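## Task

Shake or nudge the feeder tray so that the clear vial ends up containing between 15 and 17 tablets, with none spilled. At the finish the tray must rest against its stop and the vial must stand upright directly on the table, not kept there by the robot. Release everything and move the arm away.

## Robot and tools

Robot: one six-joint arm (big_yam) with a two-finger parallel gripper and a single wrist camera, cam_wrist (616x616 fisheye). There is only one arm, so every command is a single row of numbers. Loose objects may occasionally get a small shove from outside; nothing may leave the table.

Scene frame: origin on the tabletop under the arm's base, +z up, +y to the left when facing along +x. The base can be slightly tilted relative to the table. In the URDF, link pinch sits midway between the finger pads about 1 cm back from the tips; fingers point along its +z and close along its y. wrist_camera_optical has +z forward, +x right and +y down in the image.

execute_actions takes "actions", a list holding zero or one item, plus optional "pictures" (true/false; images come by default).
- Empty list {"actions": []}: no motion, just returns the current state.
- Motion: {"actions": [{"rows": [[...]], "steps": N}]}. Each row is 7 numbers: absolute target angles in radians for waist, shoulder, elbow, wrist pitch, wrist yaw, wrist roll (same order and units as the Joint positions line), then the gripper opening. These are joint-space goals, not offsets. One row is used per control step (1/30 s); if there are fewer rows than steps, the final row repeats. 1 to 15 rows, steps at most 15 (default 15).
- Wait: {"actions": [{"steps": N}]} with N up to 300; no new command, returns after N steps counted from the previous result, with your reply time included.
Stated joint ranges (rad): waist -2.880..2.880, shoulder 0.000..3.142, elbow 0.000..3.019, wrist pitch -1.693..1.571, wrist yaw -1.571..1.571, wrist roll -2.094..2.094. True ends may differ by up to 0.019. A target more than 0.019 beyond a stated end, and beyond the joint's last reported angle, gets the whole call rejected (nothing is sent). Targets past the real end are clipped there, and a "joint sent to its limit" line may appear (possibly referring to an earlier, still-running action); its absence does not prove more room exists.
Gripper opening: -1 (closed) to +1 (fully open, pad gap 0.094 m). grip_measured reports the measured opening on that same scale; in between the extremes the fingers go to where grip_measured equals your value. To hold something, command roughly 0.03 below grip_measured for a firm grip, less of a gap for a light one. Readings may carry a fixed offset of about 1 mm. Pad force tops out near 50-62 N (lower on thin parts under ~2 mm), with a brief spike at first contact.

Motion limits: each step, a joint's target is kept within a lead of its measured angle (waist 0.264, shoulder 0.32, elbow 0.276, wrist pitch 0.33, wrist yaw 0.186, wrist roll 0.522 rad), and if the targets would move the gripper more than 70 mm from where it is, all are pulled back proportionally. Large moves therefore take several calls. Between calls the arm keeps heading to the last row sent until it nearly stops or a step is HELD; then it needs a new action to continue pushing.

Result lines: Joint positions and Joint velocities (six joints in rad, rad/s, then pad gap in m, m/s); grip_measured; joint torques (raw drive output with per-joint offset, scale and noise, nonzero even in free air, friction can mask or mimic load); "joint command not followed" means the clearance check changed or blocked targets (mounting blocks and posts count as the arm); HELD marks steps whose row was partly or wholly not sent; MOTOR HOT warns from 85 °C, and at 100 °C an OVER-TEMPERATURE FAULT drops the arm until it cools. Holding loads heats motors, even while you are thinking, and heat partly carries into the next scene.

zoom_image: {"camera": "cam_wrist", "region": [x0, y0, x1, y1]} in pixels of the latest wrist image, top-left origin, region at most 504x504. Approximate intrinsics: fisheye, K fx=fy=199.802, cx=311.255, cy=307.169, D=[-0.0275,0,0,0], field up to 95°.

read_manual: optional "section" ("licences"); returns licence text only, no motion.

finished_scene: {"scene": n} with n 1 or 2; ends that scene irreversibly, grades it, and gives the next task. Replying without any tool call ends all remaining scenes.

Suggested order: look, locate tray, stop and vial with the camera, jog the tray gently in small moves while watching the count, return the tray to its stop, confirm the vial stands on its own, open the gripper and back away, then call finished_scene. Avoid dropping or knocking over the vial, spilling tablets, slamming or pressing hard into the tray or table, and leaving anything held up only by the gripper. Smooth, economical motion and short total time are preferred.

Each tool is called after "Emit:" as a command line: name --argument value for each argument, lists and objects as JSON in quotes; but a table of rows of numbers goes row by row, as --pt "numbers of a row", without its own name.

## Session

Emit:
execute_actions --actions '[]'

Scene clock: 0.00 s of 4800.00 s.
grip_measured=+1.000
Joint positions: [-1.595  1.121  0.891 -1.186 -0.173  1.962  0.094]
Joint velocities: [-0.005  0.005 -0.022 -0.002  0.066 -0.007  0.   ]
Joint torques (N m, as the arm reports them, + toward a larger angle): no reading
Motor temperatures (°C, as the motors report them): [22 21 26 23 21 21]

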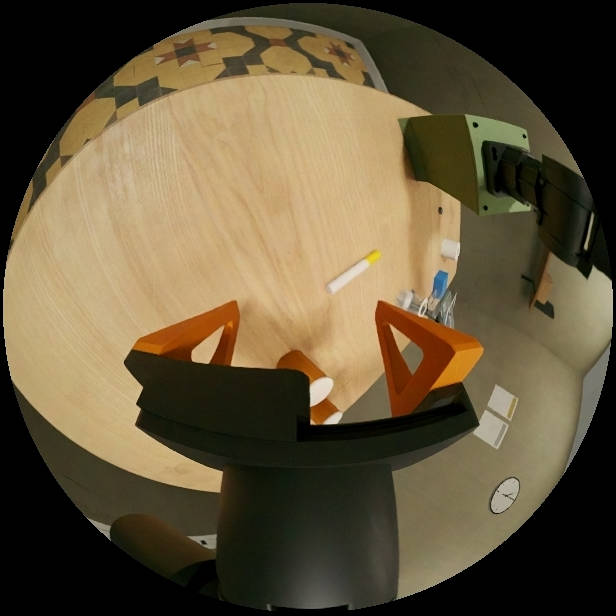

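Go to an overhead view.

Emit:
execute_actions --actions '[{"rows":[[-1.0,1.0,0.9,-1.1,-0.17,0.8,1]],"steps":15}]' --pictures false

Emit:
execute_actions --actions '[{"rows":[[-0.2,1.2,1.0,-1.1,0,-0.4,1]],"steps":15}]' --pictures false

Emit:
execute_actions --actions '[{"rows":[[0.22,1.6,1.2,-1.3,0.6,-1.1,1]],"steps":15}]' --pictures false

Emit:
execute_actions --actions '[{"steps":40}]'

Scene clock: 4.13 s of 4800.00 s.
grip_measured=+1.000
Joint positions: [-0.971  0.995  0.889 -1.105 -0.174  0.924  0.094]
Joint velocities: [-0.259 -0.015 -0.012  0.002  0.007 -0.681  0.   ]
Joint torques (N m, as the arm reports them, + toward a larger angle): [  0.19 -10.15   6.15  -0.2   -0.14  -0.06]
Motor temperatures (°C, as the motors report them): [22 22 26 23 21 21]
Steps of this call (steps 1 to 90: nothing new was sent; then 0.63 s passed at rest; steps 91 to 105: all 15 steps of this action). Readings (joint positions):
91: [-1.580 1.115 0.891 -1.175 -0.167 1.903]
92: [-1.543 1.103 0.889 -1.158 -0.166 1.829]
94: [-1.424 1.067 0.889 -1.130 -0.166 1.680]
98: [-1.124 1.006 0.889 -1.108 -0.167 1.347]
105: the state above

Scene clock: 4.63 s of 4800.00 s.
grip_measured=+1.000
Joint positions: [-0.156  1.208  0.971 -1.099 -0.004 -0.172  0.094]
Joint velocities: [ 0.542 -0.005  0.012 -0.007  0.022 -1.473  0.   ]
Joint torques (N m, as the arm reports them, + toward a larger angle): [-0.69 -7.69  8.25  0.2  -0.33 -0.07]
Motor temperatures (°C, as the motors report them): [22 22 26 23 21 21]
Steps of this call (steps 1 to 15: all 15 steps of this action). Readings (joint positions):
1: [-0.959 1.006 0.894 -1.107 -0.102 0.860]
2: [-0.924 1.029 0.908 -1.108 -0.053 0.789]
4: [-0.817 1.095 0.944 -1.106 -0.017 0.649]
8: [-0.558 1.188 0.970 -1.099 -0.005 0.362]
15: the state above

Scene clock: 5.13 s of 4800.00 s.
grip_measured=+1.000
Joint positions: [ 0.257  1.634  1.185 -1.289  0.594 -1.016  0.094]
Joint velocities: [-0.142 -0.259  0.002 -0.046  0.022 -0.476  0.   ]
Joint torques (N m, as the arm reports them, + toward a larger angle): [  7.92 -10.4    7.61  -0.12   0.01  -0.05]
Motor temperatures (°C, as the motors report them): [22 22 26 23 21 21]
Steps of this call (steps 1 to 15: all 15 steps of this action). Readings (joint positions):
1: [-0.128 1.223 0.985 -1.129 0.056 -0.231]
2: [-0.092 1.257 1.017 -1.173 0.121 -0.290]
4: [-0.003 1.355 1.088 -1.219 0.242 -0.404]
8: [0.182 1.559 1.182 -1.267 0.558 -0.735]
15: the state above

Scene clock: 6.47 s of 4800.00 s.
grip_measured=+1.000
Joint positions: [ 0.239  1.594  1.185 -1.292  0.596 -1.087  0.094]
Joint velocities: [ 0.005  0.005 -0.007 -0.017 -0.022 -0.007  0.   ]
Joint torques (N m, as the arm reports them, + toward a larger angle): [ 8.26 -7.59  7.77 -0.14 -0.05 -0.08]
Motor temperatures (°C, as the motors report them): [22 22 27 23 21 21]
Steps of this call (steps 1 to 30: the robot went on to your last target; steps 31 to 40: nothing new was sent). Readings (joint positions):
1: [0.252 1.626 1.185 -1.291 0.595 -1.030]
2: [0.248 1.617 1.185 -1.291 0.596 -1.041]
4: [0.241 1.602 1.185 -1.292 0.596 -1.058]
8: [0.239 1.594 1.185 -1.292 0.596 -1.075]
40: the state above
The arm was judged still, so your last target was given up. Only a new action makes it travel on or press farther. Fingers that are still opening or closing keep moving.

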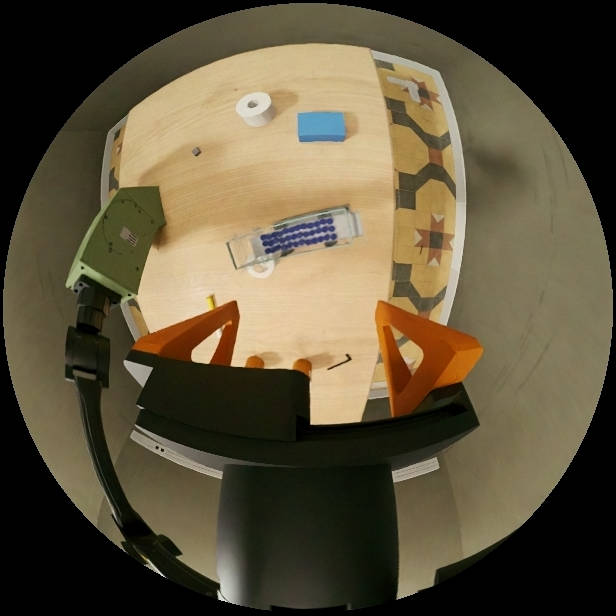

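Emit:
zoom_image --camera "cam_wrist" --region '[210, 180, 380, 300]'

Region (210, 180, 380, 300) of cam_wrist's 616x616 image, scaled by 2.965, with more detail than that image has; it fills the top 356 rows of this view, and the rest is white.

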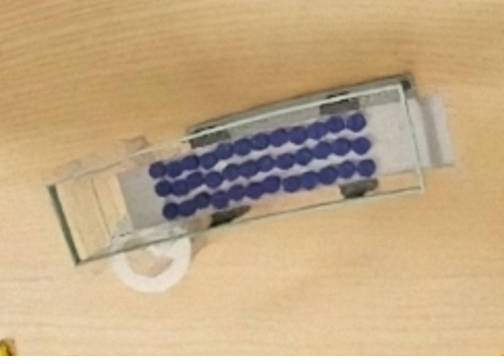

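Emit:
execute_actions --actions '[{"rows":[[-0.3,1.35,1.0,-1.0,-0.3,-1.6,1]],"steps":15}]' --pictures false

Emit:
execute_actions --actions '[{"rows":[[-0.9,1.3,0.75,-0.9,-0.635,-2.08,1]],"steps":15}]' --pictures false

Emit:
execute_actions --actions '[{"rows":[[-0.92,1.35,0.75,-0.89,-0.635,-2.08,1],[-0.93,1.38,0.75,-0.88,-0.635,-2.08,1],[-0.94,1.41,0.75,-0.87,-0.635,-2.08,1],[-0.95,1.44,0.75,-0.86,-0.635,-2.08,1],[-0.95,1.47,0.75,-0.85,-0.635,-2.08,1],[-0.96,1.5,0.75,-0.83,-0.635,-2.08,1],[-0.96,1.53,0.75,-0.81,-0.635,-2.08,1],[-0.96,1.56,0.75,-0.79,-0.635,-2.08,1],[-0.96,1.585,0.75,-0.77,-0.635,-2.08,1]],"steps":15}]' --pictures false

Emit:
execute_actions --actions '[{"steps":15}]'

Scene clock: 17.53 s of 4800.00 s.
grip_measured=+1.000
Joint positions: [-0.338  1.335  1.02  -1.006 -0.293 -1.553  0.094]
Joint velocities: [ 0.2   -0.005 -0.09  -0.012 -0.125 -0.256  0.   ]
Joint torques (N m, as the arm reports them, + toward a larger angle): [ 9.6  -8.64  4.25  0.19 -0.85 -0.1 ]
Motor temperatures (°C, as the motors report them): [22 22 28 23 21 21]
Steps of this call (steps 1 to 90: nothing new was sent; then 7.57 s passed at rest; steps 91 to 105: all 15 steps of this action). Readings (joint positions):
91: [0.227 1.580 1.168 -1.249 0.535 -1.138]
92: [0.205 1.551 1.132 -1.183 0.464 -1.196]
94: [0.122 1.480 1.067 -1.107 0.320 -1.293]
98: [-0.128 1.370 1.025 -1.037 -0.000 -1.435]
105: the state above

Scene clock: 18.03 s of 4800.00 s.
grip_measured=+1.000
Joint positions: [-0.936  1.305  0.756 -0.907 -0.63  -2.03   0.094]
Joint velocities: [ 0.181 -0.005 -0.032 -0.002  0.007 -0.33   0.   ]
Joint torques (N m, as the arm reports them, + toward a larger angle): [  5.38 -11.4    1.67  -0.56  -0.78  -0.09]
Motor temperatures (°C, as the motors report them): [22 22 28 23 21 21]
Steps of this call (steps 1 to 15: all 15 steps of this action). Readings (joint positions):
1: [-0.343 1.333 1.002 -0.990 -0.347 -1.596]
2: [-0.360 1.324 0.971 -0.967 -0.407 -1.645]
4: [-0.435 1.309 0.890 -0.942 -0.530 -1.740]
8: [-0.681 1.306 0.775 -0.923 -0.621 -1.895]
15: the state above

Scene clock: 18.53 s of 4800.00 s.
grip_measured=+1.000
Joint positions: [-0.945  1.6    0.748 -0.781 -0.635 -2.065  0.094]
Joint velocities: [-0.005 -0.073 -0.017 -0.012 -0.051 -0.066  0.   ]
Joint torques (N m, as the arm reports them, + toward a larger angle): [  2.98 -11.37  -0.36  -0.65  -0.58  -0.1 ]
Motor temperatures (°C, as the motors report them): [22 22 28 23 21 21]
Steps of this call (steps 1 to 15: all 15 steps of this action). Readings (joint positions):
1: [-0.931 1.306 0.756 -0.905 -0.632 -2.038]
2: [-0.927 1.312 0.756 -0.901 -0.633 -2.043]
4: [-0.928 1.344 0.756 -0.885 -0.635 -2.052]
8: [-0.938 1.476 0.756 -0.832 -0.635 -2.061]
15: the state above

Scene clock: 19.03 s of 4800.00 s.
grip_measured=+1.000
Joint positions: [-0.945  1.59   0.748 -0.779 -0.635 -2.067  0.094]
Joint velocities: [-0.005 -0.005 -0.017  0.017 -0.007 -0.007  0.   ]
Joint torques (N m, as the arm reports them, + toward a larger angle): [  3.1  -11.3   -0.4   -0.79  -0.58  -0.1 ]
Motor temperatures (°C, as the motors report them): [22 22 28 23 21 21]
Steps of this call (steps 1 to 15: the robot went on to your last target). Readings (joint positions):
1: [-0.945 1.598 0.748 -0.780 -0.635 -2.066]
2: [-0.945 1.596 0.748 -0.779 -0.635 -2.066]
4: [-0.945 1.592 0.748 -0.779 -0.635 -2.066]
8: [-0.945 1.590 0.748 -0.779 -0.635 -2.067]
15: the state above
The arm was judged still, so your last target was given up. Only a new action makes it travel on or press farther. Fingers that are still opening or closing keep moving.

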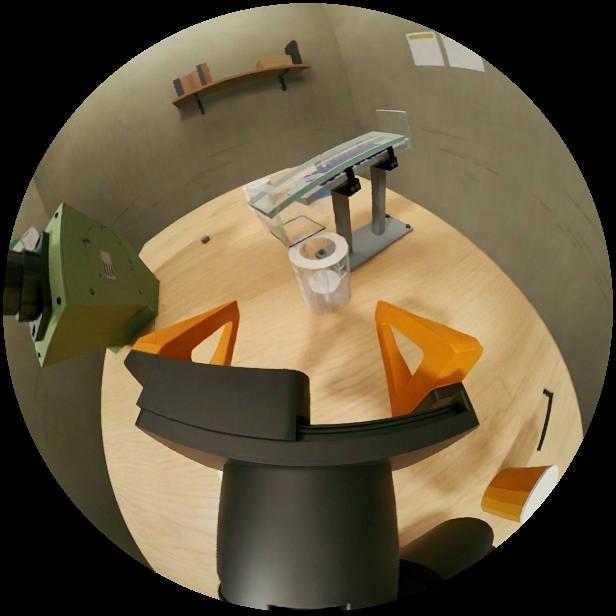

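Emit:
execute_actions --actions '[{"rows":[[-0.94,1.61,0.745,-0.74,-0.635,-2.07,1],[-0.93,1.63,0.745,-0.71,-0.635,-2.07,1],[-0.918,1.65,0.745,-0.68,-0.635,-2.07,1],[-0.905,1.67,0.745,-0.65,-0.635,-2.07,1],[-0.89,1.69,0.745,-0.62,-0.635,-2.06,1],[-0.875,1.71,0.745,-0.585,-0.635,-2.06,1],[-0.86,1.73,0.745,-0.55,-0.635,-2.05,1],[-0.845,1.75,0.745,-0.52,-0.635,-2.05,1],[-0.83,1.77,0.745,-0.49,-0.635,-2.04,1],[-0.82,1.785,0.745,-0.465,-0.635,-2.04,1]],"steps":15}]' --pictures false

Emit:
execute_actions --actions '[{"steps":15}]'

Scene clock: 22.90 s of 4800.00 s.
grip_measured=+1.000
Joint positions: [-0.812  1.789  0.747 -0.479 -0.635 -2.056  0.094]
Joint velocities: [ 0.005 -0.005 -0.002  0.051 -0.066  0.007  0.   ]
Joint torques (N m, as the arm reports them, + toward a larger angle): [  5.37 -10.94  -1.54  -0.47  -0.66   0.16]
Motor temperatures (°C, as the motors report them): [22 22 28 23 22 21]
Steps of this call (steps 1 to 90: nothing new was sent; then 0.37 s passed at rest; steps 91 to 105: all 15 steps of this action). Readings (joint positions):
91: [-0.945 1.590 0.748 -0.773 -0.635 -2.067]
92: [-0.945 1.592 0.748 -0.758 -0.635 -2.067]
94: [-0.940 1.605 0.748 -0.710 -0.635 -2.067]
98: [-0.894 1.682 0.748 -0.588 -0.635 -2.066]
105: the state above

Scene clock: 23.40 s of 4800.00 s.
grip_measured=+1.000
Joint positions: [-0.812  1.788  0.747 -0.474 -0.635 -2.054  0.094]
Joint velocities: [-0.005 -0.005 -0.002 -0.007  0.066  0.037  0.   ]
Joint torques (N m, as the arm reports them, + toward a larger angle): [  5.6  -10.72  -1.55  -0.47  -0.64   0.15]
Motor temperatures (°C, as the motors report them): [22 22 27 23 22 21]
Steps of this call (steps 1 to 15: the robot went on to your last target). Readings (joint positions):
1: [-0.812 1.789 0.747 -0.477 -0.635 -2.056]
2: [-0.812 1.789 0.747 -0.475 -0.635 -2.055]
4: [-0.812 1.788 0.747 -0.474 -0.635 -2.054]
8: [-0.812 1.788 0.747 -0.474 -0.635 -2.054]
15: the state above
The arm was judged still, so your last target was given up. Only a new action makes it travel on or press farther. Fingers that are still opening or closing keep moving.

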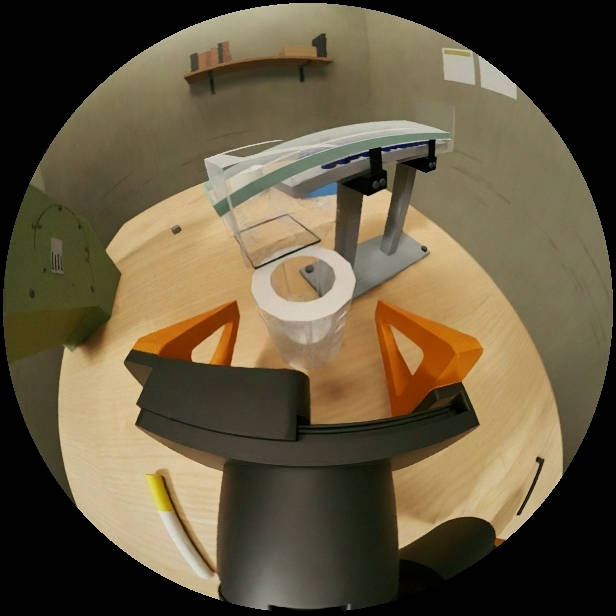

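Emit:
execute_actions --actions '[{"rows":[[-0.79,1.82,0.73,-0.425,-0.635,-2.03,0.6],[-0.79,1.82,0.73,-0.425,-0.635,-2.03,0.5],[-0.79,1.82,0.73,-0.425,-0.635,-2.03,0.4],[-0.79,1.82,0.73,-0.425,-0.635,-2.03,0.4],[-0.79,1.82,0.73,-0.425,-0.635,-2.03,0.4],[-0.79,1.82,0.73,-0.425,-0.635,-2.03,0.35],[-0.79,1.82,0.73,-0.425,-0.635,-2.03,0.3],[-0.79,1.82,0.73,-0.425,-0.635,-2.03,0.26],[-0.79,1.82,0.73,-0.425,-0.635,-2.03,0.22],[-0.79,1.82,0.73,-0.425,-0.635,-2.03,0.18],[-0.79,1.82,0.73,-0.425,-0.635,-2.03,0.14],[-0.79,1.82,0.73,-0.425,-0.635,-2.03,0.1],[-0.79,1.82,0.73,-0.425,-0.635,-2.03,0.07]],"steps":15}]'

Scene clock: 29.23 s of 4800.00 s.
grip_measured=+0.140
Joint positions: [-0.799  1.802  0.745 -0.434 -0.635 -2.044  0.054]
Joint velocities: [ 0.005  0.005  0.017 -0.017 -0.037 -0.007  0.001]
Joint torques (N m, as the arm reports them, + toward a larger angle): [ 7.03 -8.99 -2.53 -0.4  -0.65  0.16]
Motor temperatures (°C, as the motors report them): [22 23 27 23 22 21]
Steps of this call (steps 1 to 90: nothing new was sent; then 2.33 s passed at rest; steps 91 to 105: all 15 steps of this action). Readings (joint positions):
91: [-0.811 1.789 0.746 -0.465 -0.635 -2.052]
92: [-0.810 1.791 0.745 -0.453 -0.635 -2.050]
94: [-0.805 1.796 0.745 -0.439 -0.635 -2.047]
98: [-0.799 1.801 0.745 -0.434 -0.635 -2.045]
105: the state above

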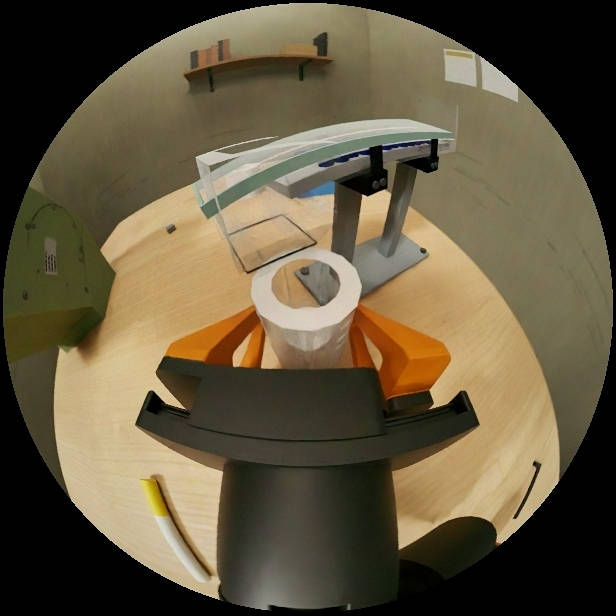

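Emit:
execute_actions --actions '[{"rows":[[-0.786,1.82,0.722,-0.411,-0.633,-2.025,0.105],[-0.782,1.824,0.716,-0.397,-0.633,-2.02,0.105],[-0.778,1.828,0.71,-0.383,-0.633,-2.015,0.105],[-0.774,1.832,0.704,-0.369,-0.632,-2.01,0.105],[-0.77,1.836,0.698,-0.355,-0.632,-2.005,0.105],[-0.766,1.84,0.692,-0.341,-0.631,-2.0,0.105],[-0.762,1.845,0.686,-0.327,-0.63,-1.995,0.105],[-0.758,1.85,0.68,-0.313,-0.63,-1.99,0.105],[-0.754,1.855,0.674,-0.299,-0.629,-1.985,0.105],[-0.75,1.86,0.668,-0.285,-0.628,-1.98,0.105]],"steps":15}]' --pictures false

Emit:
execute_actions --actions '[{"steps":10}]'

Scene clock: 35.47 s of 4800.00 s.
grip_measured=+0.140
Joint positions: [-0.788  1.797  0.691 -0.308 -0.644 -1.985  0.054]
Joint velocities: [-0.005 -0.015 -0.017  0.002 -0.007  0.037 -0.   ]
Joint torques (N m, as the arm reports them, + toward a larger angle): [ 9.45 -5.06 -3.32  0.27  0.    0.05]
Motor temperatures (°C, as the motors report them): [22 23 27 23 22 21]
Steps of this call (steps 1 to 15: the robot went on to your last target; steps 16 to 90: nothing new was sent; then 2.73 s passed at rest; steps 91 to 105: all 15 steps of this action). Readings (joint positions):
91: [-0.799 1.802 0.744 -0.431 -0.635 -2.044]
92: [-0.798 1.802 0.741 -0.424 -0.635 -2.042]
94: [-0.794 1.802 0.732 -0.403 -0.635 -2.035]
98: [-0.788 1.801 0.712 -0.356 -0.639 -2.012]
105: the state above

Scene clock: 35.80 s of 4800.00 s.
grip_measured=+0.140
Joint positions: [-0.788  1.797  0.69  -0.306 -0.644 -1.983  0.054]
Joint velocities: [-0.015 -0.015 -0.027  0.002 -0.007 -0.022  0.   ]
Joint torques (N m, as the arm reports them, + toward a larger angle): [ 9.35 -5.   -3.25  0.28  0.02  0.07]
Motor temperatures (°C, as the motors report them): [22 22 27 23 22 21]
Steps of this call (steps 1 to 10: the robot went on to your last target). Readings (joint positions):
1: [-0.788 1.797 0.690 -0.307 -0.644 -1.984]
2: [-0.788 1.797 0.690 -0.306 -0.644 -1.984]
4: [-0.788 1.797 0.690 -0.306 -0.644 -1.983]
8: [-0.788 1.797 0.690 -0.306 -0.644 -1.983]
10: the state above

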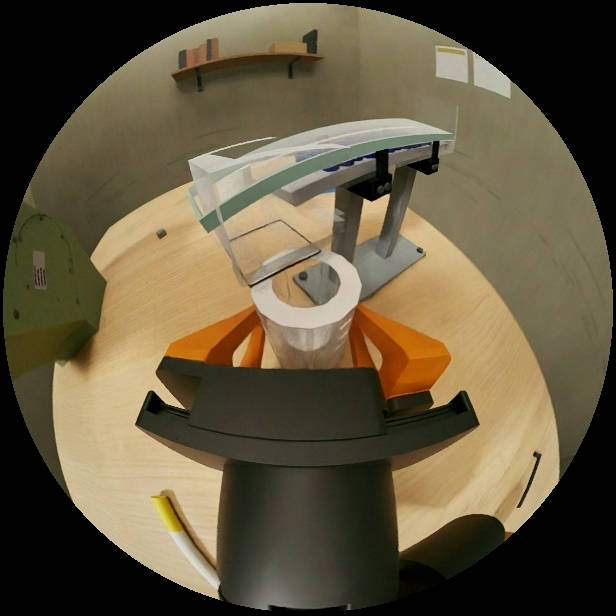

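Emit:
execute_actions --actions '[{"rows":[[-0.79,1.80,0.70,-0.33,-0.635,-1.99,0.105],[-0.795,1.80,0.715,-0.35,-0.635,-2.0,0.105],[-0.8,1.80,0.725,-0.37,-0.635,-2.02,0.105],[-0.805,1.805,0.735,-0.39,-0.635,-2.03,0.105],[-0.81,1.81,0.745,-0.41,-0.635,-2.04,0.105],[-0.812,1.81,0.75,-0.43,-0.635,-2.05,0.105],[-0.812,1.815,0.75,-0.445,-0.635,-2.055,0.105],[-0.812,1.815,0.75,-0.445,-0.635,-2.055,0.105],[-0.812,1.815,0.75,-0.445,-0.635,-2.055,0.105],[-0.812,1.815,0.75,-0.445,-0.635,-2.055,0.105],[-0.812,1.815,0.75,-0.445,-0.635,-2.055,0.14],[-0.812,1.815,0.75,-0.445,-0.635,-2.055,0.18],[-0.812,1.815,0.75,-0.445,-0.635,-2.055,0.25]],"steps":15}]'

Emit:
zoom_image --camera "cam_wrist" --region '[190, 150, 430, 390]'

Scene clock: 40.47 s of 4800.00 s.
grip_measured=+0.247
Joint positions: [-0.794  1.794  0.746 -0.434 -0.636 -2.037  0.059]
Joint velocities: [-0.005  0.015 -0.002 -0.042  0.066 -0.081  0.003]
Joint torques (N m, as the arm reports them, + toward a larger angle): [ 4.74 -8.59 -1.03 -1.18 -0.57 -0.11]
Motor temperatures (°C, as the motors report them): [23 22 27 23 22 21]
Steps of this call (steps 1 to 15: the robot went on to your last target; steps 16 to 90: nothing new was sent; then 1.17 s passed at rest; steps 91 to 105: all 15 steps of this action). Readings (joint positions):
91: [-0.789 1.794 0.691 -0.310 -0.641 -1.983]
92: [-0.789 1.793 0.694 -0.318 -0.639 -1.984]
94: [-0.789 1.793 0.707 -0.349 -0.638 -1.993]
98: [-0.792 1.793 0.740 -0.415 -0.636 -2.018]
105: the state above

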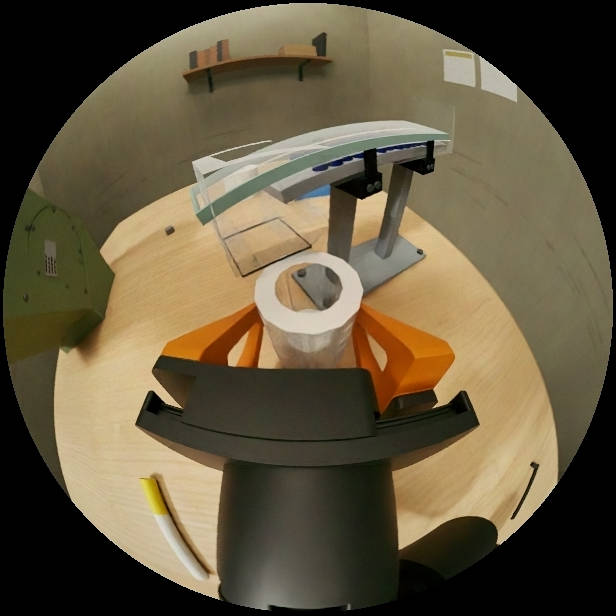

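Region (190, 150, 430, 390) of cam_wrist's 616x616 image, scaled by 2.100, with more detail than that image has.

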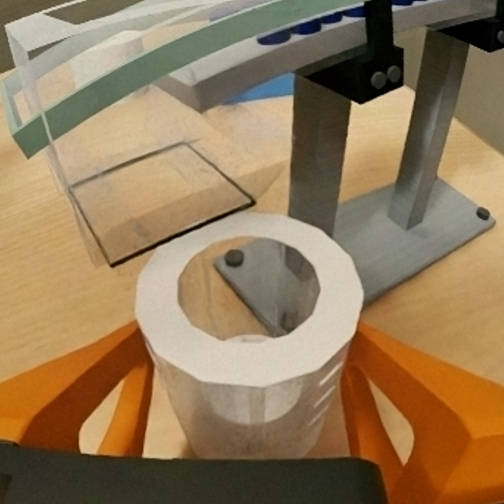

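Emit:
execute_actions --actions '[{"rows":[[-0.80,1.815,0.74,-0.44,-0.635,-2.04,0.18],[-0.795,1.815,0.735,-0.44,-0.635,-2.04,0.14],[-0.79,1.815,0.732,-0.435,-0.635,-2.03,0.11],[-0.79,1.817,0.73,-0.435,-0.635,-2.03,0.11],[-0.788,1.82,0.726,-0.43,-0.635,-2.03,0.11],[-0.786,1.823,0.722,-0.425,-0.635,-2.025,0.11],[-0.784,1.826,0.718,-0.42,-0.635,-2.02,0.11],[-0.782,1.829,0.714,-0.412,-0.635,-2.02,0.11],[-0.78,1.832,0.71,-0.404,-0.635,-2.015,0.11],[-0.778,1.835,0.706,-0.396,-0.635,-2.01,0.11],[-0.776,1.838,0.702,-0.388,-0.635,-2.01,0.11],[-0.774,1.84,0.698,-0.38,-0.635,-2.005,0.11]],"steps":15}]'

Scene clock: 45.57 s of 4800.00 s.
grip_measured=+0.142
Joint positions: [-0.781  1.813  0.717 -0.391 -0.639 -2.03   0.054]
Joint velocities: [ 0.024  0.073 -0.066  0.032 -0.022  0.007 -0.001]
Joint torques (N m, as the arm reports them, + toward a larger angle): [ 6.82 -8.44 -2.74 -0.44 -0.47  0.25]
Motor temperatures (°C, as the motors report them): [22 22 26 23 22 21]
Steps of this call (steps 1 to 15: the robot went on to your last target; steps 16 to 90: nothing new was sent; then 1.60 s passed at rest; steps 91 to 105: all 15 steps of this action). Readings (joint positions):
91: [-0.794 1.794 0.746 -0.435 -0.636 -2.041]
92: [-0.794 1.794 0.746 -0.435 -0.636 -2.041]
94: [-0.794 1.794 0.746 -0.435 -0.636 -2.041]
98: [-0.794 1.795 0.742 -0.428 -0.638 -2.041]
105: the state above

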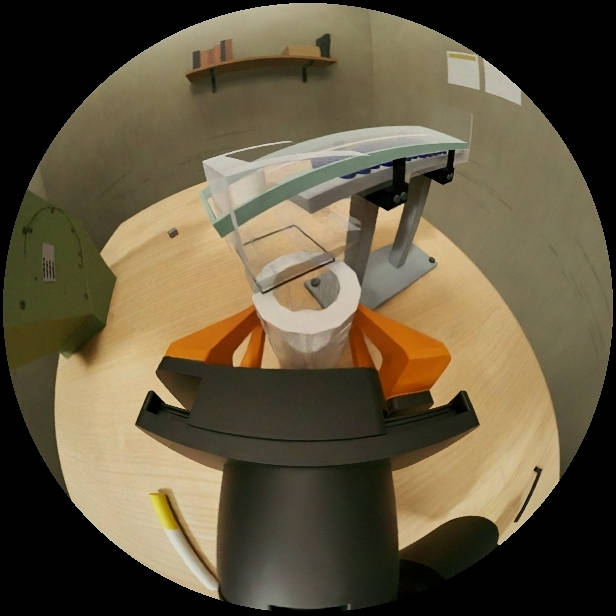

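Emit:
execute_actions --actions '[{"rows":[[-0.772,1.845,0.695,-0.375,-0.635,-2.0,0.11],[-0.77,1.848,0.692,-0.368,-0.635,-2.0,0.11],[-0.768,1.851,0.688,-0.36,-0.635,-1.995,0.11],[-0.765,1.854,0.684,-0.35,-0.635,-1.995,0.11],[-0.763,1.857,0.68,-0.34,-0.635,-1.99,0.11],[-0.76,1.86,0.676,-0.33,-0.635,-1.99,0.11],[-0.758,1.863,0.672,-0.32,-0.635,-1.985,0.11],[-0.756,1.866,0.668,-0.31,-0.635,-1.98,0.11],[-0.754,1.869,0.664,-0.30,-0.635,-1.98,0.11],[-0.752,1.871,0.66,-0.29,-0.635,-1.975,0.11]],"steps":15}]'

Emit:
zoom_image --camera "cam_wrist" --region '[190, 150, 430, 390]'

Scene clock: 49.37 s of 4800.00 s.
grip_measured=+0.142
Joint positions: [-0.754  1.844  0.677 -0.3   -0.641 -2.001  0.054]
Joint velocities: [-0.005  0.005 -0.012  0.017 -0.037 -0.022 -0.   ]
Joint torques (N m, as the arm reports them, + toward a larger angle): [ 6.36 -7.56 -3.34 -0.26 -0.38  0.27]
Motor temperatures (°C, as the motors report them): [22 22 26 23 22 21]
Steps of this call (steps 1 to 15: the robot went on to your last target; steps 16 to 90: nothing new was sent; then 0.30 s passed at rest; steps 91 to 105: all 15 steps of this action). Readings (joint positions):
91: [-0.779 1.817 0.713 -0.388 -0.639 -2.025]
92: [-0.779 1.817 0.712 -0.386 -0.639 -2.024]
94: [-0.778 1.818 0.708 -0.374 -0.640 -2.021]
98: [-0.768 1.825 0.695 -0.337 -0.641 -2.013]
105: the state above

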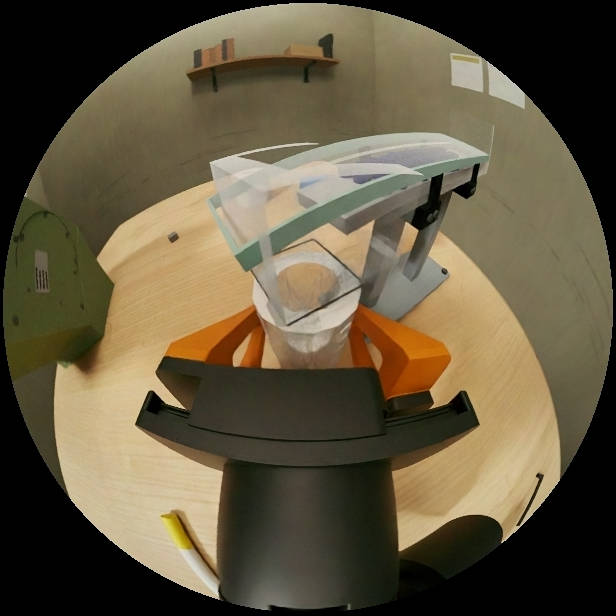

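Region (190, 150, 430, 390) of cam_wrist's 616x616 image, scaled by 2.100, with more detail than that image has.

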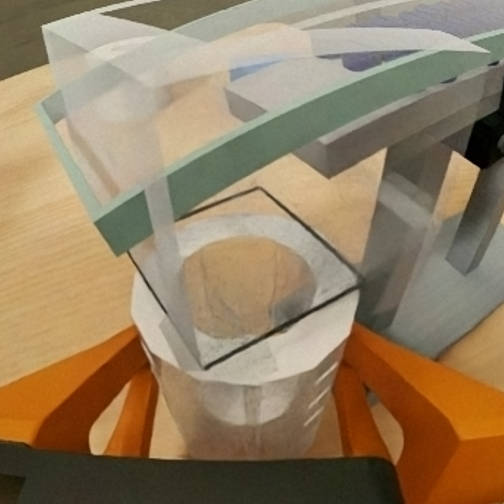

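~5 mm more.

Emit:
execute_actions --actions '[{"rows":[[-0.745,1.875,0.656,-0.285,-0.635,-1.97,0.11],[-0.742,1.878,0.654,-0.278,-0.635,-1.97,0.11],[-0.74,1.881,0.652,-0.27,-0.635,-1.97,0.11],[-0.738,1.883,0.651,-0.265,-0.635,-1.97,0.11],[-0.738,1.883,0.651,-0.265,-0.635,-1.97,0.11],[-0.738,1.883,0.651,-0.265,-0.635,-1.97,0.11],[-0.738,1.883,0.651,-0.265,-0.635,-1.97,0.11],[-0.738,1.883,0.651,-0.265,-0.635,-1.97,0.11],[-0.742,1.87,0.655,-0.27,-0.635,-1.98,0.11],[-0.742,1.87,0.655,-0.27,-0.635,-1.98,0.15],[-0.742,1.87,0.655,-0.27,-0.635,-1.98,0.2],[-0.742,1.87,0.655,-0.27,-0.635,-1.98,0.3]],"steps":15}]'

Emit:
zoom_image --camera "cam_wrist" --region '[190, 150, 430, 390]'

Scene clock: 55.00 s of 4800.00 s.
grip_measured=+0.298
Joint positions: [-0.744  1.853  0.67  -0.276 -0.639 -1.99   0.061]
Joint velocities: [-0.024 -0.005  0.002  0.002  0.007 -0.037  0.   ]
Joint torques (N m, as the arm reports them, + toward a larger angle): [ 6.61 -8.17 -3.13 -0.44 -0.48  0.13]
Motor temperatures (°C, as the motors report them): [22 22 26 23 22 21]
Steps of this call (steps 1 to 15: the robot went on to your last target; steps 16 to 90: nothing new was sent; then 2.13 s passed at rest; steps 91 to 105: all 15 steps of this action). Readings (joint positions):
91: [-0.754 1.844 0.677 -0.299 -0.642 -1.997]
92: [-0.753 1.844 0.676 -0.296 -0.642 -1.996]
94: [-0.750 1.846 0.673 -0.285 -0.642 -1.994]
98: [-0.744 1.853 0.670 -0.276 -0.642 -1.990]
105: the state above

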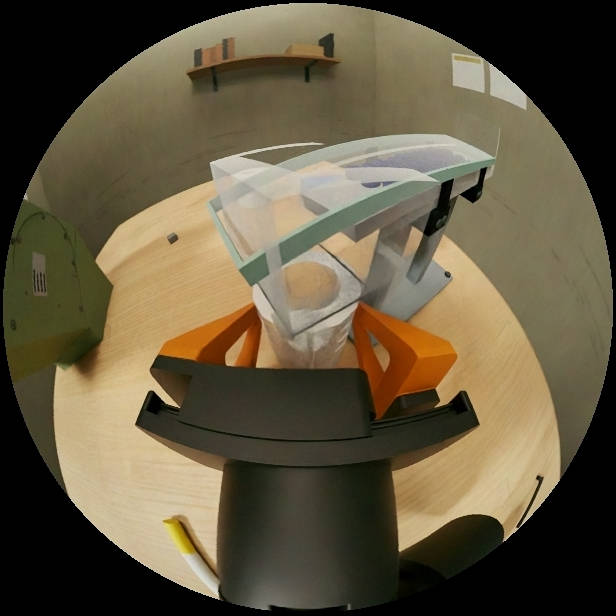

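Region (190, 150, 430, 390) of cam_wrist's 616x616 image, scaled by 2.100, with more detail than that image has.

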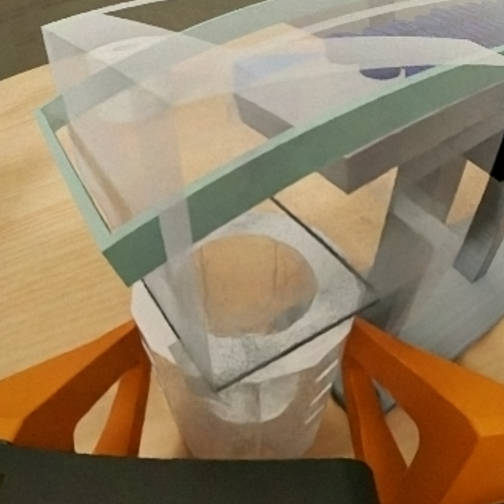

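Emit:
execute_actions --actions '[{"rows":[[-0.755,1.85,0.665,-0.285,-0.635,-1.99,0.6],[-0.765,1.835,0.665,-0.305,-0.635,-1.99,0.6],[-0.78,1.815,0.665,-0.335,-0.635,-2.0,0.6],[-0.795,1.795,0.665,-0.365,-0.635,-2.0,0.6],[-0.81,1.775,0.665,-0.40,-0.635,-2.0,0.6],[-0.825,1.755,0.665,-0.435,-0.635,-2.0,0.6],[-0.84,1.735,0.665,-0.465,-0.635,-2.0,0.6],[-0.855,1.715,0.665,-0.5,-0.635,-2.0,0.6],[-0.87,1.69,0.665,-0.54,-0.635,-2.0,0.6],[-0.885,1.665,0.665,-0.58,-0.635,-2.0,0.6],[-0.9,1.635,0.665,-0.62,-0.635,-2.0,0.6],[-0.91,1.6,0.665,-0.67,-0.635,-2.0,0.6],[-0.92,1.56,0.665,-0.72,-0.635,-2.0,0.6]],"steps":15}]' --pictures false

Emit:
execute_actions --actions '[{"rows":[[-0.9,1.25,0.72,-0.9,-0.62,-1.9,0.6]],"steps":12}]' --pictures false

Emit:
execute_actions --actions '[{"rows":[[-0.3,1.35,1.0,-0.9,-0.3,-1.7,0.3]],"steps":13}]' --pictures false

Emit:
execute_actions --actions '[{"rows":[[0.2,1.6,1.18,-0.95,0.7,-1.55,0]],"steps":15}]' --pictures false

Emit:
execute_actions --actions '[{"rows":[[0.195,1.63,1.18,-0.93,0.72,-1.55,0],[0.19,1.655,1.175,-0.915,0.73,-1.55,0],[0.19,1.68,1.175,-0.9,0.74,-1.55,0],[0.185,1.705,1.17,-0.885,0.75,-1.55,0],[0.18,1.73,1.17,-0.87,0.76,-1.55,0],[0.18,1.755,1.165,-0.855,0.76,-1.55,0],[0.175,1.78,1.165,-0.84,0.76,-1.55,0],[0.17,1.8,1.16,-0.825,0.76,-1.55,0],[0.165,1.815,1.16,-0.82,0.76,-1.55,0],[0.16,1.83,1.16,-0.81,0.76,-1.55,0]],"steps":15}]' --pictures false

Emit:
execute_actions --actions '[{"steps":15}]'

Emit:
zoom_image --camera "cam_wrist" --region '[120, 200, 370, 380]'

Scene clock: 64.80 s of 4800.00 s.
grip_measured=+0.599
Joint positions: [-0.911  1.573  0.67  -0.68  -0.639 -1.99   0.075]
Joint velocities: [-0.19  -0.728 -0.002 -0.505  0.022 -0.007 -0.   ]
Joint torques (N m, as the arm reports them, + toward a larger angle): [ 4.04 -7.59 -1.22 -0.87 -0.42 -0.06]
Motor temperatures (°C, as the motors report them): [22 22 26 23 22 21]
Steps of this call (steps 1 to 15: the robot went on to your last target; steps 16 to 90: nothing new was sent; then 6.30 s passed at rest; steps 91 to 105: all 15 steps of this action). Readings (joint positions):
91: [-0.744 1.853 0.670 -0.276 -0.639 -1.990]
92: [-0.744 1.853 0.670 -0.279 -0.639 -1.990]
94: [-0.749 1.842 0.670 -0.312 -0.639 -1.990]
98: [-0.799 1.771 0.670 -0.430 -0.639 -1.990]
105: the state above

Scene clock: 65.20 s of 4800.00 s.
grip_measured=+0.599
Joint positions: [-0.911  1.205  0.737 -0.886 -0.624 -1.92   0.075]
Joint velocities: [-0.015  0.278 -0.061 -0.056  0.022  0.051  0.   ]
Joint torques (N m, as the arm reports them, + toward a larger angle): [ 4.18 -7.7   1.94 -1.13 -0.46  0.14]
Motor temperatures (°C, as the motors report them): [22 22 26 23 22 21]
Steps of this call (steps 1 to 12: all 12 steps of this action). Readings (joint positions):
1: [-0.914 1.539 0.674 -0.714 -0.631 -1.983]
2: [-0.913 1.493 0.676 -0.758 -0.627 -1.974]
4: [-0.912 1.371 0.685 -0.832 -0.624 -1.955]
8: [-0.911 1.200 0.727 -0.882 -0.624 -1.930]
12: the state above

Scene clock: 65.63 s of 4800.00 s.
grip_measured=+0.301
Joint positions: [-0.293  1.333  0.988 -0.897 -0.307 -1.743  0.061]
Joint velocities: [ 1.089 -0.015  0.002 -0.017 -0.037  0.212  0.   ]
Joint torques (N m, as the arm reports them, + toward a larger angle): [ 1.03 -7.9   6.39  0.01 -0.37  0.18]
Motor temperatures (°C, as the motors report them): [22 22 26 23 22 21]
Steps of this call (steps 1 to 13: all 13 steps of this action). Readings (joint positions):
1: [-0.897 1.218 0.747 -0.892 -0.567 -1.902]
2: [-0.868 1.239 0.770 -0.898 -0.504 -1.881]
4: [-0.779 1.285 0.837 -0.899 -0.390 -1.845]
8: [-0.565 1.332 0.952 -0.897 -0.316 -1.791]
13: the state above

Scene clock: 66.13 s of 4800.00 s.
grip_measured=+0.001
Joint positions: [ 0.257  1.615  1.147 -0.941  0.689 -1.576  0.047]
Joint velocities: [-0.22  -0.093 -0.017 -0.007  0.125  0.095  0.   ]
Joint torques (N m, as the arm reports them, + toward a larger angle): [ 6.21 -9.03  9.36  0.17  0.04  0.18]
Motor temperatures (°C, as the motors report them): [22 22 27 23 22 21]
Steps of this call (steps 1 to 15: all 15 steps of this action). Readings (joint positions):
1: [-0.251 1.343 0.997 -0.905 -0.256 -1.727]
2: [-0.209 1.367 1.018 -0.916 -0.199 -1.710]
4: [-0.115 1.436 1.071 -0.923 -0.081 -1.680]
8: [0.091 1.558 1.137 -0.928 0.222 -1.626]
15: the state above

Scene clock: 66.63 s of 4800.00 s.
grip_measured=+0.001
Joint positions: [ 0.184  1.854  1.147 -0.823  0.757 -1.564  0.047]
Joint velocities: [ 0.005  0.044  0.012  0.002  0.022  0.007 -0.001]
Joint torques (N m, as the arm reports them, + toward a larger angle): [ 10.25 -13.35   6.67   0.91   0.     0.17]
Motor temperatures (°C, as the motors report them): [22 22 27 23 22 21]
Steps of this call (steps 1 to 15: all 15 steps of this action). Readings (joint positions):
1: [0.249 1.614 1.147 -0.940 0.703 -1.574]
2: [0.240 1.615 1.147 -0.937 0.716 -1.572]
4: [0.220 1.628 1.147 -0.918 0.739 -1.569]
8: [0.193 1.712 1.147 -0.861 0.757 -1.565]
15: the state above

Scene clock: 67.13 s of 4800.00 s.
grip_measured=+0.001
Joint positions: [ 0.184  1.831  1.147 -0.819  0.757 -1.563  0.047]
Joint velocities: [-0.005 -0.005 -0.007 -0.002 -0.022  0.11  -0.   ]
Joint torques (N m, as the arm reports them, + toward a larger angle): [  9.86 -10.69   6.77   0.8    0.     0.17]
Motor temperatures (°C, as the motors report them): [23 22 27 23 22 21]
Steps of this call (steps 1 to 15: the robot went on to your last target). Readings (joint positions):
1: [0.184 1.855 1.147 -0.823 0.757 -1.564]
2: [0.184 1.852 1.147 -0.821 0.757 -1.564]
4: [0.184 1.844 1.147 -0.820 0.757 -1.564]
8: [0.184 1.832 1.147 -0.819 0.757 -1.563]
15: the state above

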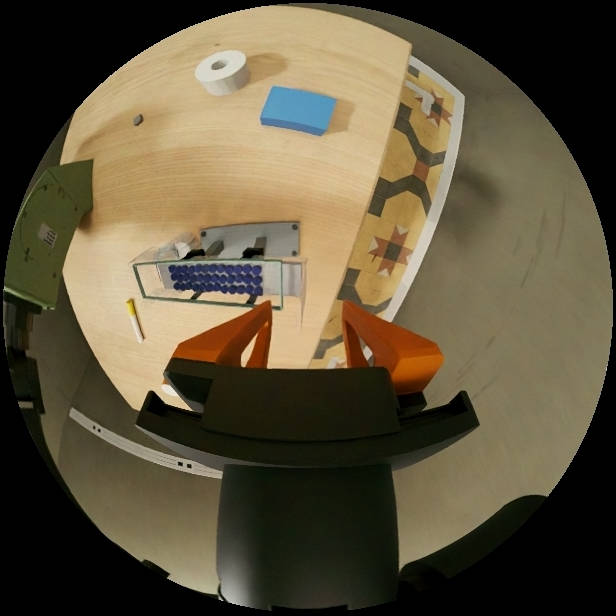

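Region (120, 200, 370, 380) of cam_wrist's 616x616 image, scaled by 2.016, with more detail than that image has; it fills the top 363 rows of this view, and the rest is white.

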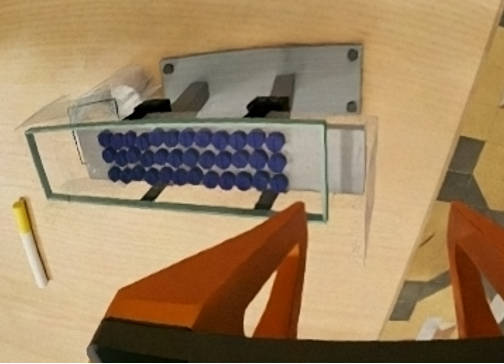

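Emit:
execute_actions --actions '[{"rows":[[0.155,1.845,1.13,-0.8,0.76,-1.575,0.1],[0.145,1.85,1.12,-0.785,0.76,-1.58,0.1],[0.135,1.853,1.11,-0.77,0.76,-1.585,0.1],[0.125,1.856,1.1,-0.755,0.76,-1.59,0.1],[0.115,1.859,1.09,-0.74,0.76,-1.595,0.1],[0.105,1.862,1.078,-0.72,0.76,-1.6,0.1]],"steps":15}]'

Emit:
zoom_image --camera "cam_wrist" --region '[140, 235, 300, 325]'

Scene clock: 72.63 s of 4800.00 s.
grip_measured=+0.099
Joint positions: [ 0.117  1.849  1.086 -0.731  0.757 -1.585  0.052]
Joint velocities: [ 0.005 -0.015 -0.007 -0.007 -0.037 -0.051 -0.   ]
Joint torques (N m, as the arm reports them, + toward a larger angle): [10.72 -9.44  4.68  0.64  0.02 -0.07]
Motor temperatures (°C, as the motors report them): [23 23 27 23 22 21]
Steps of this call (steps 1 to 15: the robot went on to your last target; steps 16 to 90: nothing new was sent; then 2.00 s passed at rest; steps 91 to 105: all 15 steps of this action). Readings (joint positions):
91: [0.184 1.831 1.147 -0.817 0.757 -1.563]
92: [0.183 1.831 1.145 -0.810 0.757 -1.564]
94: [0.177 1.831 1.134 -0.787 0.757 -1.567]
98: [0.143 1.835 1.097 -0.739 0.757 -1.578]
105: the state above

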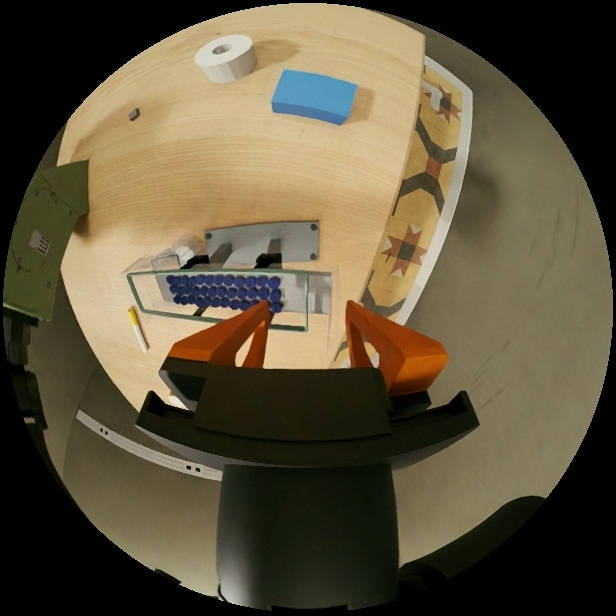

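Region (140, 235, 300, 325) of cam_wrist's 616x616 image, scaled by 3.150, with more detail than that image has; it fills the top 284 rows of this view, and the rest is white.

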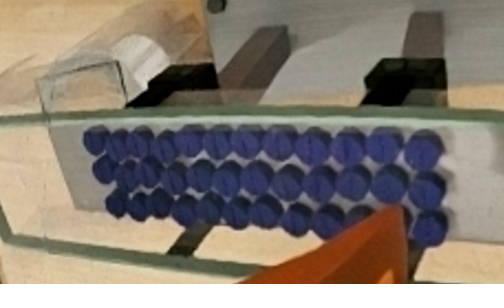

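Emit:
execute_actions --actions '[{"rows":[[0.105,1.85,1.078,-0.739,0.76,-1.59,-0.1],[0.105,1.85,1.078,-0.739,0.76,-1.59,-0.15],[0.105,1.85,1.078,-0.739,0.76,-1.59,-0.2],[0.105,1.85,1.078,-0.739,0.76,-1.59,-0.25],[0.105,1.85,1.078,-0.739,0.76,-1.59,-0.3],[0.105,1.85,1.078,-0.739,0.76,-1.59,-0.35],[0.105,1.85,1.078,-0.739,0.76,-1.59,-0.4],[0.105,1.85,1.078,-0.739,0.76,-1.59,-0.45],[0.105,1.85,1.078,-0.739,0.76,-1.59,-0.5],[0.105,1.85,1.078,-0.739,0.76,-1.59,-0.55],[0.105,1.85,1.078,-0.739,0.76,-1.59,-0.6],[0.105,1.85,1.078,-0.739,0.76,-1.59,-0.65],[0.105,1.85,1.078,-0.739,0.76,-1.59,-0.7]],"steps":15}]' --pictures false

Emit:
execute_actions --actions '[{"rows":[[0.105,1.85,1.078,-0.739,0.76,-1.59,-0.05]],"steps":10}]' --pictures false

Emit:
execute_actions --actions '[{"rows":[[0.105,1.85,1.078,-0.739,0.76,-1.59,-0.1],[0.105,1.85,1.078,-0.739,0.76,-1.59,-0.15],[0.105,1.85,1.078,-0.739,0.76,-1.59,-0.2],[0.105,1.85,1.078,-0.739,0.76,-1.59,-0.25],[0.105,1.85,1.078,-0.739,0.76,-1.59,-0.3],[0.105,1.85,1.078,-0.739,0.76,-1.59,-0.35],[0.105,1.85,1.078,-0.739,0.76,-1.59,-0.4],[0.105,1.85,1.078,-0.739,0.76,-1.59,-0.45],[0.105,1.85,1.078,-0.739,0.76,-1.59,-0.5],[0.105,1.85,1.078,-0.739,0.76,-1.59,-0.55],[0.105,1.85,1.078,-0.739,0.76,-1.59,-0.6],[0.105,1.85,1.078,-0.739,0.76,-1.59,-0.65],[0.105,1.85,1.078,-0.739,0.76,-1.59,-0.7]],"steps":15}]' --pictures false

Emit:
execute_actions --actions '[{"rows":[[0.105,1.85,1.078,-0.739,0.76,-1.59,-0.05]],"steps":10}]' --pictures false

Emit:
execute_actions --actions '[{"rows":[[0.105,1.85,1.078,-0.739,0.76,-1.59,-0.1],[0.105,1.85,1.078,-0.739,0.76,-1.59,-0.15],[0.105,1.85,1.078,-0.739,0.76,-1.59,-0.2],[0.105,1.85,1.078,-0.739,0.76,-1.59,-0.25],[0.105,1.85,1.078,-0.739,0.76,-1.59,-0.3],[0.105,1.85,1.078,-0.739,0.76,-1.59,-0.35],[0.105,1.85,1.078,-0.739,0.76,-1.59,-0.4],[0.105,1.85,1.078,-0.739,0.76,-1.59,-0.45],[0.105,1.85,1.078,-0.739,0.76,-1.59,-0.5],[0.105,1.85,1.078,-0.739,0.76,-1.59,-0.55],[0.105,1.85,1.078,-0.739,0.76,-1.59,-0.6],[0.105,1.85,1.078,-0.739,0.76,-1.59,-0.65],[0.105,1.85,1.078,-0.739,0.76,-1.59,-0.7]],"steps":15}]' --pictures false

Emit:
execute_actions --actions '[{"rows":[[0.105,1.85,1.078,-0.739,0.76,-1.59,-0.05]],"steps":15}]'

Emit:
zoom_image --camera "cam_wrist" --region '[125, 235, 265, 325]'

Scene clock: 83.90 s of 4800.00 s.
grip_measured=-0.696
Joint positions: [ 0.117  1.849  1.086 -0.709  0.756 -1.587  0.014]
Joint velocities: [ 0.005 -0.015 -0.012  0.017 -0.081 -0.007 -0.003]
Joint torques (N m, as the arm reports them, + toward a larger angle): [ 10.93 -10.61   4.67  -1.08   0.05   0.03]
Motor temperatures (°C, as the motors report them): [23 23 27 23 22 21]
Steps of this call (steps 1 to 15: the robot went on to your last target; steps 16 to 90: nothing new was sent; then 7.77 s passed at rest; steps 91 to 105: all 15 steps of this action). Readings (joint positions):
91: [0.117 1.849 1.086 -0.730 0.757 -1.587]
92: [0.117 1.849 1.086 -0.730 0.757 -1.587]
94: [0.117 1.849 1.086 -0.729 0.757 -1.587]
98: [0.117 1.849 1.086 -0.723 0.757 -1.587]
105: the state above

Scene clock: 84.23 s of 4800.00 s.
grip_measured=-0.051
Joint positions: [ 0.117  1.848  1.086 -0.731  0.757 -1.587  0.045]
Joint velocities: [-0.005 -0.005 -0.017  0.007  0.007 -0.007  0.   ]
Joint torques (N m, as the arm reports them, + toward a larger angle): [ 10.71 -10.5    4.61  -0.08   0.04   0.02]
Motor temperatures (°C, as the motors report them): [23 23 27 23 22 21]
Steps of this call (steps 1 to 10: all 10 steps of this action). Readings (joint positions):
1: [0.117 1.849 1.086 -0.709 0.756 -1.587]
2: [0.117 1.848 1.086 -0.714 0.757 -1.587]
4: [0.117 1.848 1.086 -0.725 0.757 -1.587]
8: [0.117 1.848 1.086 -0.730 0.757 -1.587]
10: the state above

Scene clock: 84.73 s of 4800.00 s.
grip_measured=-0.696
Joint positions: [ 0.117  1.848  1.086 -0.71   0.756 -1.587  0.014]
Joint velocities: [-0.015 -0.015 -0.012 -0.002  0.022  0.022 -0.003]
Joint torques (N m, as the arm reports them, + toward a larger angle): [ 10.76 -10.81   4.62  -1.06   0.08   0.02]
Motor temperatures (°C, as the motors report them): [23 23 27 23 22 21]
Steps of this call (steps 1 to 15: all 15 steps of this action). Readings (joint positions):
1: [0.117 1.848 1.086 -0.731 0.757 -1.587]
2: [0.117 1.848 1.086 -0.731 0.757 -1.587]
4: [0.117 1.848 1.086 -0.730 0.757 -1.587]
8: [0.117 1.848 1.086 -0.723 0.757 -1.587]
15: the state above

Scene clock: 85.07 s of 4800.00 s.
grip_measured=-0.051
Joint positions: [ 0.117  1.848  1.086 -0.731  0.757 -1.587  0.045]
Joint velocities: [-0.005 -0.015 -0.007  0.007  0.037  0.066  0.001]
Joint torques (N m, as the arm reports them, + toward a larger angle): [ 10.7  -10.6    4.68  -0.09   0.04   0.02]
Motor temperatures (°C, as the motors report them): [23 23 27 23 22 21]
Steps of this call (steps 1 to 10: all 10 steps of this action). Readings (joint positions):
1: [0.117 1.848 1.086 -0.710 0.756 -1.587]
2: [0.117 1.848 1.086 -0.714 0.756 -1.587]
4: [0.117 1.848 1.086 -0.725 0.756 -1.587]
8: [0.117 1.848 1.086 -0.730 0.757 -1.587]
10: the state above

Scene clock: 85.57 s of 4800.00 s.
grip_measured=-0.696
Joint positions: [ 0.117  1.848  1.086 -0.71   0.756 -1.587  0.014]
Joint velocities: [-0.005 -0.005  0.002  0.002  0.007 -0.022 -0.004]
Joint torques (N m, as the arm reports them, + toward a larger angle): [ 10.73 -10.67   4.56  -0.9    0.09   0.03]
Motor temperatures (°C, as the motors report them): [23 23 27 23 22 21]
Steps of this call (steps 1 to 15: all 15 steps of this action). Readings (joint positions):
1: [0.117 1.848 1.086 -0.731 0.757 -1.587]
2: [0.117 1.848 1.086 -0.731 0.757 -1.587]
4: [0.117 1.848 1.086 -0.730 0.757 -1.587]
8: [0.117 1.848 1.086 -0.723 0.756 -1.587]
15: the state above

Scene clock: 86.07 s of 4800.00 s.
grip_measured=-0.051
Joint positions: [ 0.117  1.848  1.086 -0.731  0.756 -1.587  0.045]
Joint velocities: [ 0.005 -0.005  0.022  0.012 -0.007 -0.022  0.   ]
Joint torques (N m, as the arm reports them, + toward a larger angle): [ 10.75 -10.9    4.69  -0.09   0.05   0.02]
Motor temperatures (°C, as the motors report them): [23 23 27 23 22 21]
Steps of this call (steps 1 to 15: all 15 steps of this action). Readings (joint positions):
1: [0.117 1.848 1.086 -0.710 0.756 -1.587]
2: [0.117 1.848 1.086 -0.714 0.756 -1.587]
4: [0.117 1.848 1.086 -0.725 0.756 -1.587]
8: [0.117 1.848 1.086 -0.730 0.756 -1.587]
15: the state above

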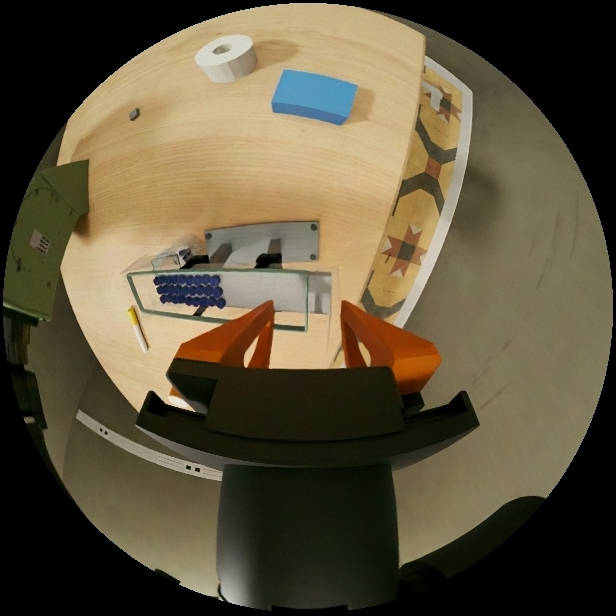

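Region (125, 235, 265, 325) of cam_wrist's 616x616 image, scaled by 3.600, with more detail than that image has; it fills the top 324 rows of this view, and the rest is white.

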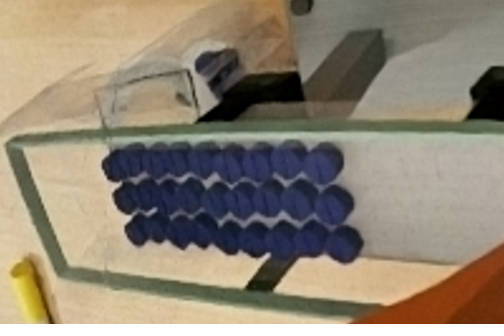

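Emit:
execute_actions --actions '[{"rows":[[0.105,1.85,1.078,-0.739,0.76,-1.59,-0.1],[0.105,1.85,1.078,-0.739,0.76,-1.59,-0.15],[0.105,1.85,1.078,-0.739,0.76,-1.59,-0.2],[0.105,1.85,1.078,-0.739,0.76,-1.59,-0.25],[0.105,1.85,1.078,-0.739,0.76,-1.59,-0.3],[0.105,1.85,1.078,-0.739,0.76,-1.59,-0.35],[0.105,1.85,1.078,-0.739,0.76,-1.59,-0.4],[0.105,1.85,1.078,-0.739,0.76,-1.59,-0.45]],"steps":10}]' --pictures false

Emit:
execute_actions --actions '[{"rows":[[0.105,1.85,1.078,-0.739,0.76,-1.59,-0.05]],"steps":15}]'

Emit:
zoom_image --camera "cam_wrist" --region '[145, 260, 235, 320]'

Scene clock: 90.63 s of 4800.00 s.
grip_measured=-0.446
Joint positions: [ 0.117  1.848  1.086 -0.721  0.756 -1.587  0.026]
Joint velocities: [-0.005 -0.015  0.017 -0.002  0.007 -0.022 -0.003]
Joint torques (N m, as the arm reports them, + toward a larger angle): [ 10.76 -10.67   4.63  -0.5    0.07   0.02]
Motor temperatures (°C, as the motors report them): [23 23 27 23 22 21]
Steps of this call (steps 1 to 15: the robot went on to your last target; steps 16 to 90: nothing new was sent; then 1.23 s passed at rest; steps 91 to 100: all 10 steps of this action). Readings (joint positions):
91: [0.117 1.848 1.086 -0.731 0.756 -1.587]
92: [0.117 1.848 1.086 -0.731 0.756 -1.587]
94: [0.117 1.848 1.086 -0.730 0.756 -1.587]
98: [0.117 1.848 1.086 -0.723 0.756 -1.587]
100: the state above

Scene clock: 91.13 s of 4800.00 s.
grip_measured=-0.051
Joint positions: [ 0.117  1.848  1.086 -0.731  0.757 -1.587  0.045]
Joint velocities: [-0.024 -0.015 -0.012 -0.002 -0.037  0.037 -0.   ]
Joint torques (N m, as the arm reports them, + toward a larger angle): [ 10.77 -10.38   4.64  -0.06   0.05   0.02]
Motor temperatures (°C, as the motors report them): [23 23 27 23 22 21]
Steps of this call (steps 1 to 15: all 15 steps of this action). Readings (joint positions):
1: [0.117 1.848 1.086 -0.721 0.756 -1.587]
2: [0.117 1.848 1.086 -0.724 0.756 -1.587]
4: [0.117 1.848 1.086 -0.728 0.757 -1.587]
8: [0.117 1.848 1.086 -0.730 0.757 -1.587]
15: the state above

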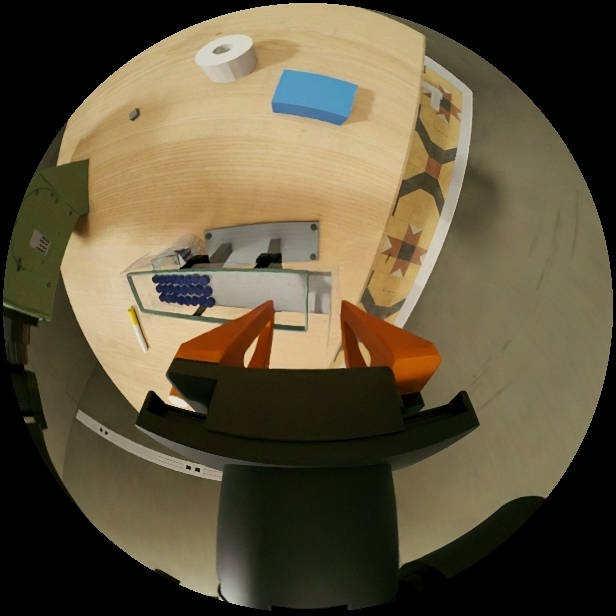

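Region (145, 260, 235, 320) of cam_wrist's 616x616 image, scaled by 5.600, with more detail than that image has.

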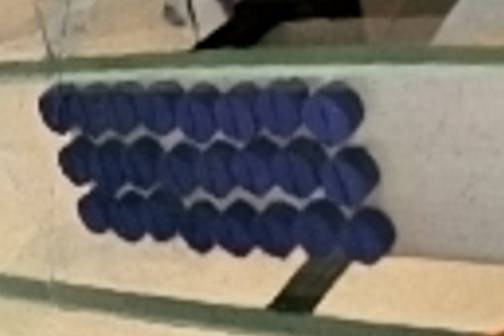

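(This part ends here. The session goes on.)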